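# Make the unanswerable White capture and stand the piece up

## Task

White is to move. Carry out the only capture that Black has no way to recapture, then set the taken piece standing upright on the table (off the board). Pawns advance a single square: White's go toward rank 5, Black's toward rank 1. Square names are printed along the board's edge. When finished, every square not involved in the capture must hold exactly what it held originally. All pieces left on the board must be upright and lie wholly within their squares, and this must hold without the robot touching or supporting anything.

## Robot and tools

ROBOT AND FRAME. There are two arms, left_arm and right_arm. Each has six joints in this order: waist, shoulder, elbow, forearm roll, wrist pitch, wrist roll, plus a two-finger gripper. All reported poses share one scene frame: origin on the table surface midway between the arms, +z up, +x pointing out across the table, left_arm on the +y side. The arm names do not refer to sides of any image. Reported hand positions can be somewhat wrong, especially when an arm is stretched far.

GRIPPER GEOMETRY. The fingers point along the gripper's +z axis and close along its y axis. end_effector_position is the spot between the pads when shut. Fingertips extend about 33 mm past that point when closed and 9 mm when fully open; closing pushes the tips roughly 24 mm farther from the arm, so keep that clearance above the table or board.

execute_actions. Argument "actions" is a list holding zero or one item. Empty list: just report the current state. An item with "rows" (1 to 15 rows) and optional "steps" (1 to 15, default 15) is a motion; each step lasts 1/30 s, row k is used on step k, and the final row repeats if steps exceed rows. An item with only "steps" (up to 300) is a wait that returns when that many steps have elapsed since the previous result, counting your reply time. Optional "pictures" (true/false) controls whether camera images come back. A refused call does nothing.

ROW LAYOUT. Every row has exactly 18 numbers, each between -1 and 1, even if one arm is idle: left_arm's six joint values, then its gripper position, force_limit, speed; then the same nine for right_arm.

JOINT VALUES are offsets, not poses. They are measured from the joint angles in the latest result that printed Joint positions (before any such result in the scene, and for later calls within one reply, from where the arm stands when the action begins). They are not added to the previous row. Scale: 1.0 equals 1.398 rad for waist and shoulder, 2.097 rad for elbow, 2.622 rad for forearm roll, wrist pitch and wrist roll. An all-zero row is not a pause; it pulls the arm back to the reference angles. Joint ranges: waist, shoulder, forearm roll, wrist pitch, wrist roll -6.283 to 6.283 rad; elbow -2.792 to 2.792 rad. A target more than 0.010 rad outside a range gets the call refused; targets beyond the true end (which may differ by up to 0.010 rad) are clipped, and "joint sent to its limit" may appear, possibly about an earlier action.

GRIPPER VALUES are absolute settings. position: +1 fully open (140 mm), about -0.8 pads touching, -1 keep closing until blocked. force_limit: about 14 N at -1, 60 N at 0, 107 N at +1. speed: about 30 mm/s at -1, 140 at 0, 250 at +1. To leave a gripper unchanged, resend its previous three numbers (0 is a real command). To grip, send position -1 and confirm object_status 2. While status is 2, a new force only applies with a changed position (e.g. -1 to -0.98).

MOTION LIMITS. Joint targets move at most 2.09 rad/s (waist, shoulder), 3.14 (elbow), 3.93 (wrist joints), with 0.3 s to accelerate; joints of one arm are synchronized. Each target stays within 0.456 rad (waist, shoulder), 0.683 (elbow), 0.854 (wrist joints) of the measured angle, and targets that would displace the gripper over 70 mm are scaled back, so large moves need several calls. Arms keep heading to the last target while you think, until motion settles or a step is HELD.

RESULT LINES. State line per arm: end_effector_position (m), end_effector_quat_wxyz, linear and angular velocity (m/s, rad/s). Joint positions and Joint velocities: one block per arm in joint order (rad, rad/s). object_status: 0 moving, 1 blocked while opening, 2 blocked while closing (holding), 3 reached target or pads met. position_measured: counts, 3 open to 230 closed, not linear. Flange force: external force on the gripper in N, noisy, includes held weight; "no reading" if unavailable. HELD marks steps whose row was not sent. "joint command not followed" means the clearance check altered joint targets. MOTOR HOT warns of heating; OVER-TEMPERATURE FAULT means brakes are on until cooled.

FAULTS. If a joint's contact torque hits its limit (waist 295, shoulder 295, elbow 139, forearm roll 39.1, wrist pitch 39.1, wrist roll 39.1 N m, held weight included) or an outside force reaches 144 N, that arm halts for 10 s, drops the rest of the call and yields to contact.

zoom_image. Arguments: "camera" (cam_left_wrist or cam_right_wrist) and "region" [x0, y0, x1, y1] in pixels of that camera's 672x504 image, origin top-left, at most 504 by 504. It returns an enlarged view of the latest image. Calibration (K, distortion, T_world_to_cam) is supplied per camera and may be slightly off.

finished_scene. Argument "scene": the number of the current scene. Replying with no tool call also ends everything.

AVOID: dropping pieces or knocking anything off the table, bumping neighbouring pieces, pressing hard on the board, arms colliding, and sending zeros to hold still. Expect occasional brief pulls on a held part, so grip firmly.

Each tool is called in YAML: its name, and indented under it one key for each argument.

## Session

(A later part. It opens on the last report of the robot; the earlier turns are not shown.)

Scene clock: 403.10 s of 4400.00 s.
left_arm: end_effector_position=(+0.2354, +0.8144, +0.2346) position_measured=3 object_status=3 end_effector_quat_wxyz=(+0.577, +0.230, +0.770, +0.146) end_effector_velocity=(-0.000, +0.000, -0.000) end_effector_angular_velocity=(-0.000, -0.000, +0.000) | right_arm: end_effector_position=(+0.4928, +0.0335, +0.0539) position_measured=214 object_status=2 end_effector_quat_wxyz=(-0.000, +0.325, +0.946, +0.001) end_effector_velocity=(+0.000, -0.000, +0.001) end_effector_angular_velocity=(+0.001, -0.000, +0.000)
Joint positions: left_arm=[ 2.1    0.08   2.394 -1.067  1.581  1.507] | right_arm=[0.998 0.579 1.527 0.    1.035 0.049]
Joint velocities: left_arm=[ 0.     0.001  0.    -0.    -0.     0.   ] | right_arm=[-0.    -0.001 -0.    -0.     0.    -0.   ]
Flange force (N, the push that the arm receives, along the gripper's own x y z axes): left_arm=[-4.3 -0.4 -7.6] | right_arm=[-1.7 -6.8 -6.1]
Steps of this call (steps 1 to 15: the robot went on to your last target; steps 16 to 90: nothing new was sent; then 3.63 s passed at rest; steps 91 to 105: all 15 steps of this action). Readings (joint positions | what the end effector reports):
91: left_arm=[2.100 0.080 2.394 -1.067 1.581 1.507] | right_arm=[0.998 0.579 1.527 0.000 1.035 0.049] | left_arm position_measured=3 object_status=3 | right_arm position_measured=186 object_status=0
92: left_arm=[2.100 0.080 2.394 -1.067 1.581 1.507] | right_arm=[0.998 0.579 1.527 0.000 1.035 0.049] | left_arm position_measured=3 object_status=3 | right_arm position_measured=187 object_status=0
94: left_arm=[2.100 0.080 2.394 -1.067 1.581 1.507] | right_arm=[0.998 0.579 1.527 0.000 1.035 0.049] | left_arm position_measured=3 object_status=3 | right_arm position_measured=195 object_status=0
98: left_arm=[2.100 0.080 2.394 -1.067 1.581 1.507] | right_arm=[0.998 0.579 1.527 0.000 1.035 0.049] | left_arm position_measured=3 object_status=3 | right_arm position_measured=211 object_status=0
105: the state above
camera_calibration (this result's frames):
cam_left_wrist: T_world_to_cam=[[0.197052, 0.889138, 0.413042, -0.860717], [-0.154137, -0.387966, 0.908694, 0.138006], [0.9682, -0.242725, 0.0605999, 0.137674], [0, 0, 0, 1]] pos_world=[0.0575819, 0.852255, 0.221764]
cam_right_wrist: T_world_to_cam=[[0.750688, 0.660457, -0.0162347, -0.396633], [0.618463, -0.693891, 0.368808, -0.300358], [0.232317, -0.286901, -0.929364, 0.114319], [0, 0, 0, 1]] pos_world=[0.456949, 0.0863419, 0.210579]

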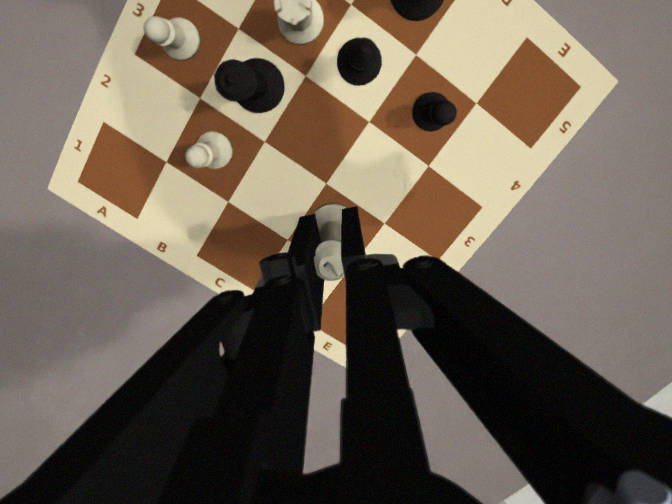

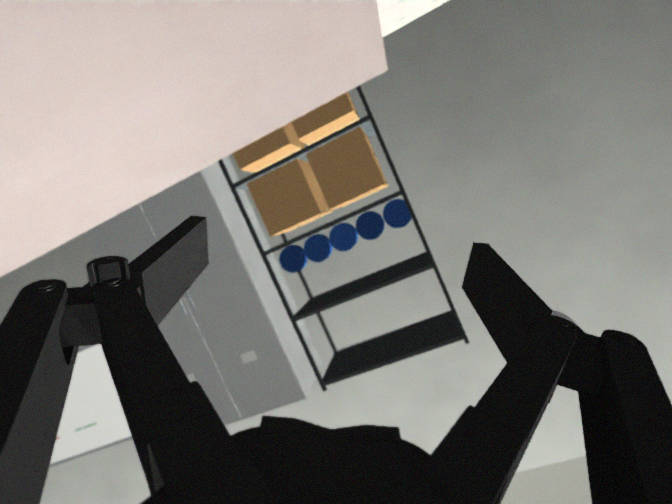

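execute_actions:
  actions:
    - {"rows": [[0,0,0,0,0,0,1,0,0, 0,-0.0010,-0.0007,0,0.0010,0,-1,0.2,-0.6],[0,0,0,0,0,0,1,0,0, 0,-0.0026,-0.0018,0,0.0028,0,-1,0.2,-0.6],[0,0,0,0,0,0,1,0,0, 0,-0.0045,-0.0031,0,0.0049,0,-1,0.2,-0.6],[0,0,0,0,0,0,1,0,0, 0,-0.00647,-0.00442,0,0.00698,0,-1,0.2,-0.6],[0,0,0,0,0,0,1,0,0, 0,-0.00647,-0.00442,0,0.00698,0,-1,0.2,-0.6],[0,0,0,0,0,0,1,0,0, 0,-0.0091,-0.0015,0,0.0060,0,-1,0.2,-0.6],[0,0,0,0,0,0,1,0,0, 0,-0.0145,0.0044,0,0.0042,0,-1,0.2,-0.6],[0,0,0,0,0,0,1,0,0, -0.0001,-0.0214,0.0121,0,0.0018,0,-1,0.2,-0.6],[0,0,0,0,0,0,1,0,0, -0.0001,-0.0289,0.0203,0,-0.0009,0,-1,0.2,-0.6],[0,0,0,0,0,0,1,0,0, -0.0001,-0.0364,0.0286,0,-0.0035,0,-1,0.2,-0.6],[0,0,0,0,0,0,1,0,0, -0.0002,-0.0439,0.0369,0,-0.0061,0,-1,0.2,-0.6],[0,0,0,0,0,0,1,0,0, -0.0002,-0.0508,0.0445,0,-0.0085,0,-1,0.2,-0.6],[0,0,0,0,0,0,1,0,0, -0.00026,-0.0562,0.0504,0,-0.0104,0,-1,0.2,-0.6],[0,0,0,0,0,0,1,0,0, -0.00026,-0.0590,0.0545,0,-0.0122,0,-1,0.2,-0.6],[0,0,0,0,0,0,1,0,0, -0.00026,-0.05496,0.05725,0,-0.01648,0,-1,0.2,-0.6]], "steps": 15}
  pictures: false

execute_actions:
  actions:
    - {"steps": 12}

Scene clock: 429.67 s of 4400.00 s.
left_arm: end_effector_position=(+0.2354, +0.8144, +0.2346) position_measured=3 object_status=3 end_effector_quat_wxyz=(+0.577, +0.230, +0.770, +0.146) end_effector_velocity=(+0.001, -0.001, +0.000) end_effector_angular_velocity=(+0.000, -0.001, -0.003) | right_arm: end_effector_position=(+0.4681, -0.0017, +0.0659) position_measured=214 object_status=2 end_effector_quat_wxyz=(-0.000, +0.325, +0.946, +0.000) end_effector_velocity=(-0.098, -0.140, -0.011) end_effector_angular_velocity=(+0.007, -0.005, -0.001)
Joint positions: left_arm=[ 2.1    0.08   2.394 -1.067  1.581  1.507] | right_arm=[0.998 0.51  1.618 0.    1.013 0.049]
Joint velocities: left_arm=[-0.001 -0.001  0.     0.     0.002  0.   ] | right_arm=[-0.    -0.229  0.398 -0.    -0.179  0.   ]
Flange force (N, the push that the arm receives, along the gripper's own x y z axes): left_arm=[-5.9 -1.8 -11.0] | right_arm=[-0.8 -4.3 -3.4]
Steps of this call (steps 1 to 15: the robot went on to your last target; steps 16 to 90: nothing new was sent; then 23.07 s passed at rest; steps 91 to 105: all 15 steps of this action). Readings (joint positions | what the end effector reports):
91: left_arm=[2.100 0.080 2.394 -1.067 1.581 1.507] | right_arm=[0.998 0.579 1.527 0.000 1.035 0.049] | left_arm position_measured=3 object_status=3 | right_arm position_measured=214 object_status=2
92: left_arm=[2.100 0.080 2.394 -1.067 1.581 1.507] | right_arm=[0.998 0.578 1.527 0.000 1.035 0.049] | left_arm position_measured=3 object_status=3 | right_arm position_measured=214 object_status=2
94: left_arm=[2.100 0.080 2.394 -1.067 1.581 1.507] | right_arm=[0.998 0.576 1.524 0.000 1.041 0.049] | left_arm position_measured=3 object_status=3 | right_arm position_measured=214 object_status=2
98: left_arm=[2.100 0.080 2.394 -1.067 1.581 1.507] | right_arm=[0.998 0.566 1.525 0.000 1.050 0.049] | left_arm position_measured=3 object_status=3 | right_arm position_measured=214 object_status=2
105: the state above

Scene clock: 430.07 s of 4400.00 s.
left_arm: end_effector_position=(+0.2354, +0.8144, +0.2346) position_measured=3 object_status=3 end_effector_quat_wxyz=(+0.577, +0.230, +0.770, +0.146) end_effector_velocity=(+0.000, +0.000, -0.000) end_effector_angular_velocity=(-0.001, -0.000, -0.000) | right_arm: end_effector_position=(+0.4622, -0.0105, +0.0579) position_measured=214 object_status=2 end_effector_quat_wxyz=(-0.000, +0.325, +0.946, +0.001) end_effector_velocity=(+0.000, -0.000, -0.000) end_effector_angular_velocity=(+0.001, -0.000, -0.001)
Joint positions: left_arm=[ 2.1    0.08   2.394 -1.067  1.581  1.507] | right_arm=[0.997 0.502 1.647 0.    0.992 0.049]
Joint velocities: left_arm=[-0.     0.001  0.    -0.    -0.     0.001] | right_arm=[-0.    -0.     0.001  0.    -0.001  0.001]
Flange force (N, the push that the arm receives, along the gripper's own x y z axes): left_arm=[-5.4 -1.0 -9.8] | right_arm=[-1.1 -4.8 -2.8]
Steps of this call (steps 1 to 12: the robot went on to your last target). Readings (joint positions | what the end effector reports):
1: left_arm=[2.100 0.080 2.394 -1.067 1.581 1.507] | right_arm=[0.997 0.504 1.630 0.000 1.006 0.049] | left_arm position_measured=3 object_status=3 | right_arm position_measured=214 object_status=2
2: left_arm=[2.100 0.080 2.394 -1.067 1.581 1.507] | right_arm=[0.997 0.502 1.639 0.000 0.999 0.049] | left_arm position_measured=3 object_status=3 | right_arm position_measured=214 object_status=2
4: left_arm=[2.100 0.080 2.394 -1.067 1.581 1.507] | right_arm=[0.997 0.502 1.645 0.000 0.993 0.049] | left_arm position_measured=3 object_status=3 | right_arm position_measured=214 object_status=2
8: left_arm=[2.100 0.080 2.394 -1.067 1.581 1.507] | right_arm=[0.997 0.502 1.647 0.000 0.992 0.049] | left_arm position_measured=3 object_status=3 | right_arm position_measured=214 object_status=2
12: the state above
camera_calibration (this result's frames):
cam_left_wrist: T_world_to_cam=[[0.197052, 0.889138, 0.413042, -0.860718], [-0.154137, -0.387966, 0.908694, 0.138006], [0.9682, -0.242725, 0.0605997, 0.137674], [0, 0, 0, 1]] pos_world=[0.0575819, 0.852256, 0.221764]
cam_right_wrist: T_world_to_cam=[[0.75092, 0.660193, -0.0162453, -0.344666], [0.618209, -0.69409, 0.368858, -0.313346], [0.232242, -0.287026, -0.929344, 0.112541], [0, 0, 0, 1]] pos_world=[0.426394, 0.0423576, 0.21457]

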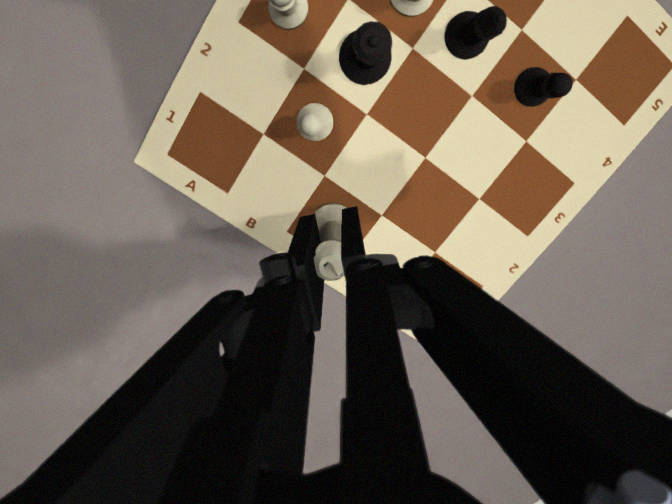

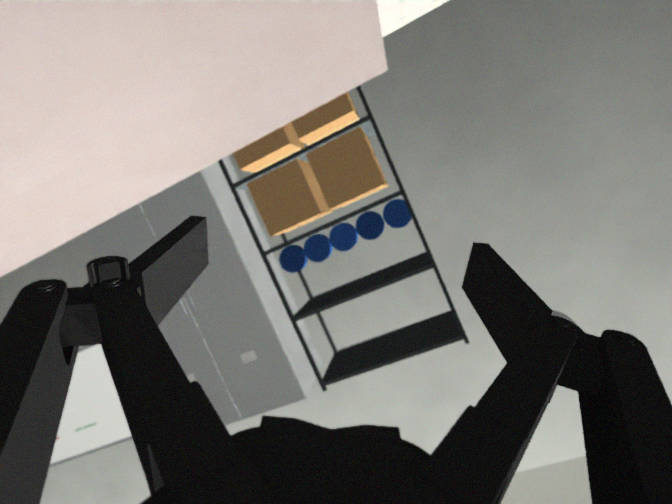

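zoom_image:
  camera: "cam_left_wrist"
  region: [260, 160, 410, 300]

Region (260, 160, 410, 300) of cam_left_wrist's 672x504 image, scaled by 3.360, with more detail than that image has; it fills the top 470 rows of this view, and the rest is white.

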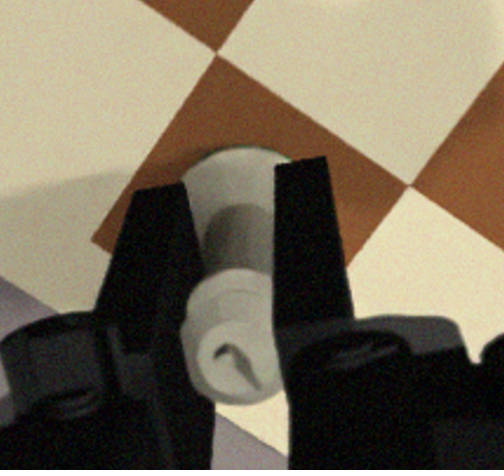

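execute_actions:
  actions:
    - {"rows": [[0,0,0,0,0,0,1,0,0, 0,0.0010,-0.0008,0,0.0001,0,-1,0.2,-0.6],[0,0,0,0,0,0,1,0,0, 0,0.0016,-0.0008,0,-0.0003,0,-1,0.2,-0.6],[0,0,0,0,0,0,1,0,0, 0,0.0021,-0.0005,0,-0.0007,0,-1,0.2,-0.6],[0,0,0,0,0,0,1,0,0, 0,0.0025,-0.0003,0,-0.0011,0,-1,0.2,-0.6],[0,0,0,0,0,0,1,0,0, 0,0.0029,-0.0001,0,-0.0015,0,-1,0.2,-0.6],[0,0,0,0,0,0,1,0,0, 0,0.00316,0.00009,0,-0.00175,0,-1,0.2,-0.6]], "steps": 14}
  pictures: false

Scene clock: 441.23 s of 4400.00 s.
left_arm: end_effector_position=(+0.2354, +0.8144, +0.2346) position_measured=3 object_status=3 end_effector_quat_wxyz=(+0.577, +0.230, +0.770, +0.146) end_effector_velocity=(+0.000, +0.001, +0.000) end_effector_angular_velocity=(-0.000, -0.003, +0.002) | right_arm: end_effector_position=(+0.4628, -0.0096, +0.0545) position_measured=214 object_status=2 end_effector_quat_wxyz=(-0.000, +0.325, +0.946, +0.001) end_effector_velocity=(-0.000, -0.001, -0.001) end_effector_angular_velocity=(-0.001, +0.001, -0.000)
Joint positions: left_arm=[ 2.1    0.08   2.394 -1.067  1.581  1.507] | right_arm=[0.997 0.506 1.647 0.    0.987 0.049]
Joint velocities: left_arm=[-0.     0.002 -0.    -0.003  0.     0.001] | right_arm=[-0.     0.     0.002  0.    -0.001  0.   ]
Flange force (N, the push that the arm receives, along the gripper's own x y z axes): left_arm=[-2.0 -0.2 -9.2] | right_arm=[-1.3 -4.5 -2.2]
Steps of this call (steps 1 to 30: the robot went on to your last target; steps 31 to 100: nothing new was sent; then 7.37 s passed at rest; steps 101 to 114: all 14 steps of this action). Readings (joint positions | what the end effector reports):
101: left_arm=[2.100 0.080 2.394 -1.067 1.581 1.507] | right_arm=[0.997 0.502 1.647 0.000 0.992 0.049] | left_arm position_measured=3 object_status=3 | right_arm position_measured=214 object_status=2
102: left_arm=[2.100 0.080 2.394 -1.067 1.581 1.507] | right_arm=[0.997 0.502 1.647 0.000 0.992 0.049] | left_arm position_measured=3 object_status=3 | right_arm position_measured=214 object_status=2
104: left_arm=[2.100 0.080 2.394 -1.067 1.581 1.507] | right_arm=[0.997 0.504 1.646 0.000 0.991 0.049] | left_arm position_measured=3 object_status=3 | right_arm position_measured=214 object_status=2
108: left_arm=[2.100 0.080 2.394 -1.067 1.581 1.507] | right_arm=[0.997 0.506 1.647 0.000 0.988 0.049] | left_arm position_measured=3 object_status=3 | right_arm position_measured=214 object_status=2
114: the state above

execute_actions:
  actions:
    - {"rows": [[0,0,0,0,0,0,1,0,0, 0,0.0003,0.00017,0,-0.0003,0,-1,0.2,-0.6],[0,0,0,0,0,0,1,0,0, 0,0.00062,0.00034,0,-0.0006,0,-1,0.2,-0.6],[0,0,0,0,0,0,1,0,0, 0,0.00074,0.00041,0,-0.00072,0,-1,0.2,-0.6]], "steps": 12}
  pictures: false

Scene clock: 445.50 s of 4400.00 s.
left_arm: end_effector_position=(+0.2354, +0.8144, +0.2346) position_measured=3 object_status=3 end_effector_quat_wxyz=(+0.577, +0.230, +0.770, +0.146) end_effector_velocity=(-0.000, +0.000, +0.001) end_effector_angular_velocity=(+0.001, -0.001, +0.002) | right_arm: end_effector_position=(+0.4628, -0.0096, +0.0534) position_measured=214 object_status=2 end_effector_quat_wxyz=(-0.000, +0.325, +0.946, +0.001) end_effector_velocity=(+0.000, +0.000, -0.000) end_effector_angular_velocity=(+0.000, +0.000, +0.000)
Joint positions: left_arm=[ 2.1    0.08   2.394 -1.067  1.581  1.507] | right_arm=[0.997 0.507 1.648 0.    0.985 0.049]
Joint velocities: left_arm=[ 0.002 -0.     0.    -0.001  0.001  0.001] | right_arm=[-0.     0.    -0.     0.    -0.    -0.001]
Flange force (N, the push that the arm receives, along the gripper's own x y z axes): left_arm=[-4.7 -3.5 -12.3] | right_arm=[-2.8 -7.2 -25.9]
Steps of this call (steps 1 to 15: the robot went on to your last target; steps 16 to 90: nothing new was sent; then 0.87 s passed at rest; steps 91 to 102: all 12 steps of this action). Readings (joint positions | what the end effector reports):
91: left_arm=[2.100 0.080 2.394 -1.067 1.581 1.507] | right_arm=[0.997 0.506 1.647 0.000 0.987 0.049] | left_arm position_measured=3 object_status=3 | right_arm position_measured=214 object_status=2
92: left_arm=[2.100 0.080 2.394 -1.067 1.581 1.507] | right_arm=[0.997 0.507 1.647 0.000 0.987 0.049] | left_arm position_measured=3 object_status=3 | right_arm position_measured=214 object_status=2
94: left_arm=[2.100 0.080 2.394 -1.067 1.581 1.507] | right_arm=[0.997 0.507 1.648 0.000 0.986 0.049] | left_arm position_measured=3 object_status=3 | right_arm position_measured=214 object_status=2
98: left_arm=[2.100 0.080 2.394 -1.067 1.581 1.507] | right_arm=[0.997 0.507 1.648 0.000 0.985 0.049] | left_arm position_measured=3 object_status=3 | right_arm position_measured=214 object_status=2
102: the state above

The king is touching the board. I'll release it and lift clear.

execute_actions:
  actions:
    - {"rows": [[0,0,0,0,0,0,1,0,0, 0,-0.0003,-0.00017,0,0.0003,0,-0.45,0.2,-0.3],[0,0,0,0,0,0,1,0,0, 0,-0.0003,-0.00017,0,0.0003,0,-0.45,0.2,-0.3],[0,0,0,0,0,0,1,0,0, 0,-0.0003,-0.00017,0,0.0003,0,-0.45,0.2,-0.3],[0,0,0,0,0,0,1,0,0, 0,-0.0003,-0.00017,0,0.0003,0,-0.45,0.2,-0.3],[0,0,0,0,0,0,1,0,0, 0,-0.0003,-0.00017,0,0.0003,0,-0.45,0.2,-0.3],[0,0,0,0,0,0,1,0,0, 0,-0.0003,-0.00017,0,0.0003,0,-0.45,0.2,-0.3],[0,0,0,0,0,0,1,0,0, 0,-0.0003,-0.00017,0,0.0003,0,-0.45,0.2,-0.3],[0,0,0,0,0,0,1,0,0, 0,-0.0003,-0.00017,0,0.0003,0,-0.45,0.2,-0.3],[0,0,0,0,0,0,1,0,0, 0,-0.0031,-0.0017,0,0.0030,0,-0.45,0.2,-0.3],[0,0,0,0,0,0,1,0,0, 0,-0.0080,-0.0044,0,0.0078,0,-0.45,0.2,-0.3],[0,0,0,0,0,0,1,0,0, 0,-0.0140,-0.0080,0,0.0139,0,-0.45,0.2,-0.3],[0,0,0,0,0,0,1,0,0, 0,-0.0210,-0.0125,0,0.0212,0,-0.45,0.2,-0.3],[0,0,0,0,0,0,1,0,0, 0,-0.0280,-0.0175,0,0.0289,0,-0.45,0.2,-0.3],[0,0,0,0,0,0,1,0,0, 0,-0.0380,-0.0260,0,0.0411,0,-0.45,0.2,-0.3],[0,0,0,0,0,0,1,0,0, 0,-0.0530,-0.0400,0,0.0603,0,-0.45,0.2,-0.3]], "steps": 15}
  pictures: false

execute_actions:
  actions:
    - {"steps": 14}

Scene clock: 456.40 s of 4400.00 s.
left_arm: end_effector_position=(+0.2354, +0.8144, +0.2346) position_measured=3 object_status=3 end_effector_quat_wxyz=(+0.577, +0.230, +0.770, +0.146) end_effector_velocity=(-0.000, +0.000, -0.000) end_effector_angular_velocity=(+0.001, +0.000, -0.000) | right_arm: end_effector_position=(+0.4632, -0.0090, +0.0917) position_measured=186 object_status=3 end_effector_quat_wxyz=(-0.000, +0.325, +0.946, +0.001) end_effector_velocity=(+0.006, +0.007, +0.360) end_effector_angular_velocity=(-0.004, +0.002, -0.001)
Joint positions: left_arm=[ 2.1    0.08   2.394 -1.067  1.581  1.507] | right_arm=[0.997 0.476 1.618 0.001 1.046 0.049]
Joint velocities: left_arm=[ 0.     0.     0.    -0.    -0.001  0.002] | right_arm=[-0.001 -0.275 -0.308 -0.001  0.587  0.001]
Flange force (N, the push that the arm receives, along the gripper's own x y z axes): left_arm=[-2.0 -1.5 -10.8] | right_arm=[-2.9 -7.2 -3.7]
Steps of this call (steps 1 to 15: the robot went on to your last target; steps 16 to 90: nothing new was sent; then 7.40 s passed at rest; steps 91 to 105: all 15 steps of this action). Readings (joint positions | what the end effector reports):
91: left_arm=[2.100 0.080 2.394 -1.067 1.581 1.507] | right_arm=[0.997 0.507 1.648 0.000 0.985 0.049] | left_arm position_measured=3 object_status=3 | right_arm position_measured=214 object_status=0
92: left_arm=[2.100 0.080 2.394 -1.067 1.581 1.507] | right_arm=[0.997 0.507 1.648 0.000 0.985 0.049] | left_arm position_measured=3 object_status=3 | right_arm position_measured=214 object_status=0
94: left_arm=[2.100 0.080 2.394 -1.067 1.581 1.507] | right_arm=[0.997 0.508 1.648 0.001 0.985 0.049] | left_arm position_measured=3 object_status=3 | right_arm position_measured=201 object_status=0
98: left_arm=[2.100 0.080 2.394 -1.067 1.581 1.507] | right_arm=[0.997 0.507 1.648 0.001 0.985 0.049] | left_arm position_measured=3 object_status=3 | right_arm position_measured=186 object_status=0
105: the state above

Scene clock: 456.87 s of 4400.00 s.
left_arm: end_effector_position=(+0.2354, +0.8144, +0.2346) position_measured=3 object_status=3 end_effector_quat_wxyz=(+0.577, +0.230, +0.770, +0.146) end_effector_velocity=(-0.000, +0.000, -0.000) end_effector_angular_velocity=(-0.001, -0.000, +0.002) | right_arm: end_effector_position=(+0.4638, -0.0082, +0.1513) position_measured=186 object_status=3 end_effector_quat_wxyz=(-0.000, +0.325, +0.946, +0.001) end_effector_velocity=(+0.000, -0.001, +0.000) end_effector_angular_velocity=(-0.001, +0.001, -0.001)
Joint positions: left_arm=[ 2.1    0.08   2.394 -1.067  1.581  1.507] | right_arm=[0.997 0.433 1.564 0.    1.143 0.049]
Joint velocities: left_arm=[ 0.001  0.001  0.    -0.001 -0.001 -0.001] | right_arm=[-0.001 -0.     0.    -0.     0.002 -0.   ]
Flange force (N, the push that the arm receives, along the gripper's own x y z axes): left_arm=[-1.9 -1.3 -8.7] | right_arm=[-1.8 -5.2 -2.4]
Steps of this call (steps 1 to 14: the robot went on to your last target). Readings (joint positions | what the end effector reports):
1: left_arm=[2.100 0.080 2.394 -1.067 1.581 1.507] | right_arm=[0.997 0.466 1.606 0.001 1.069 0.049] | left_arm position_measured=3 object_status=3 | right_arm position_measured=186 object_status=3
2: left_arm=[2.100 0.080 2.394 -1.067 1.581 1.507] | right_arm=[0.997 0.454 1.591 0.001 1.095 0.049] | left_arm position_measured=3 object_status=3 | right_arm position_measured=186 object_status=3
4: left_arm=[2.100 0.080 2.394 -1.067 1.581 1.507] | right_arm=[0.997 0.438 1.570 0.001 1.132 0.049] | left_arm position_measured=3 object_status=3 | right_arm position_measured=186 object_status=3
8: left_arm=[2.100 0.080 2.394 -1.067 1.581 1.507] | right_arm=[0.997 0.434 1.565 0.001 1.143 0.049] | left_arm position_measured=3 object_status=3 | right_arm position_measured=186 object_status=3
14: the state above
camera_calibration (this result's frames):
cam_left_wrist: T_world_to_cam=[[0.197052, 0.889138, 0.413042, -0.860718], [-0.154137, -0.387966, 0.908694, 0.138006], [0.9682, -0.242725, 0.0605998, 0.137674], [0, 0, 0, 1]] pos_world=[0.0575819, 0.852256, 0.221764]
cam_right_wrist: T_world_to_cam=[[0.750892, 0.660226, -0.016236, -0.345823], [0.61825, -0.694082, 0.368805, -0.347218], [0.232226, -0.286971, -0.929365, 0.19966], [0, 0, 0, 1]] pos_world=[0.427977, 0.0446201, 0.307998]

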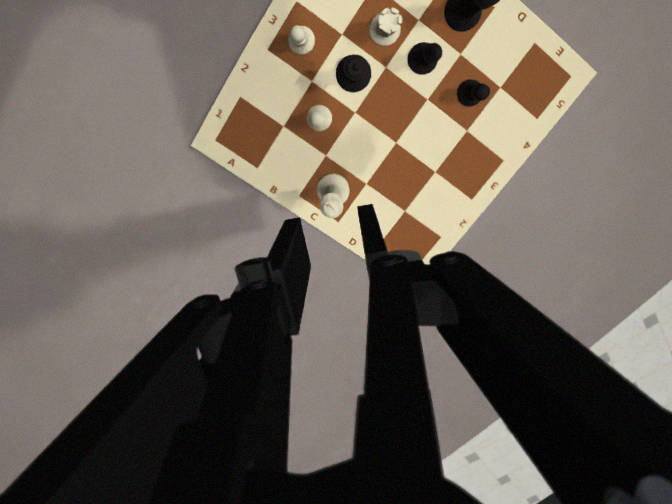

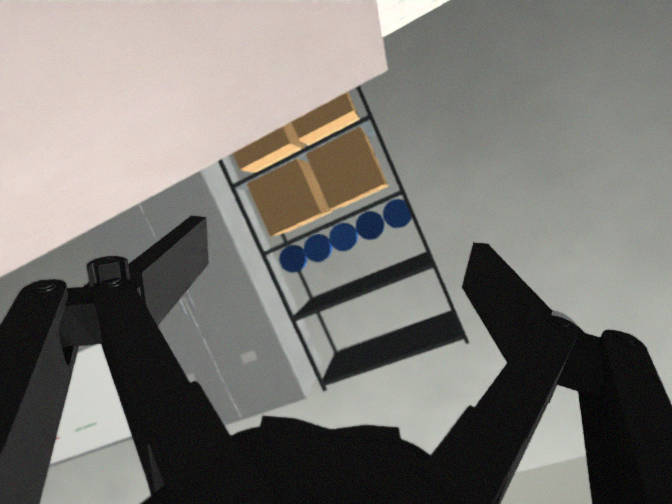

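zoom_image:
  camera: "cam_left_wrist"
  region: [250, 0, 520, 240]

Region (250, 0, 520, 240) of cam_left_wrist's 672x504 image, scaled by 1.867, with more detail than that image has.

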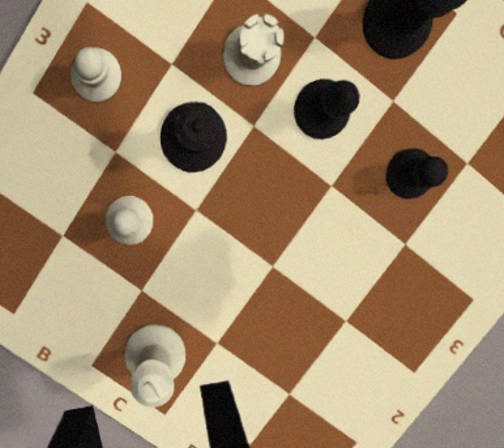

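The king is centred on C1, the knight was upright on the table when I last saw it, and the other pieces haven't moved. Ending scene 1.

finished_scene:
  scene: 1

The scene is finished: the task was done.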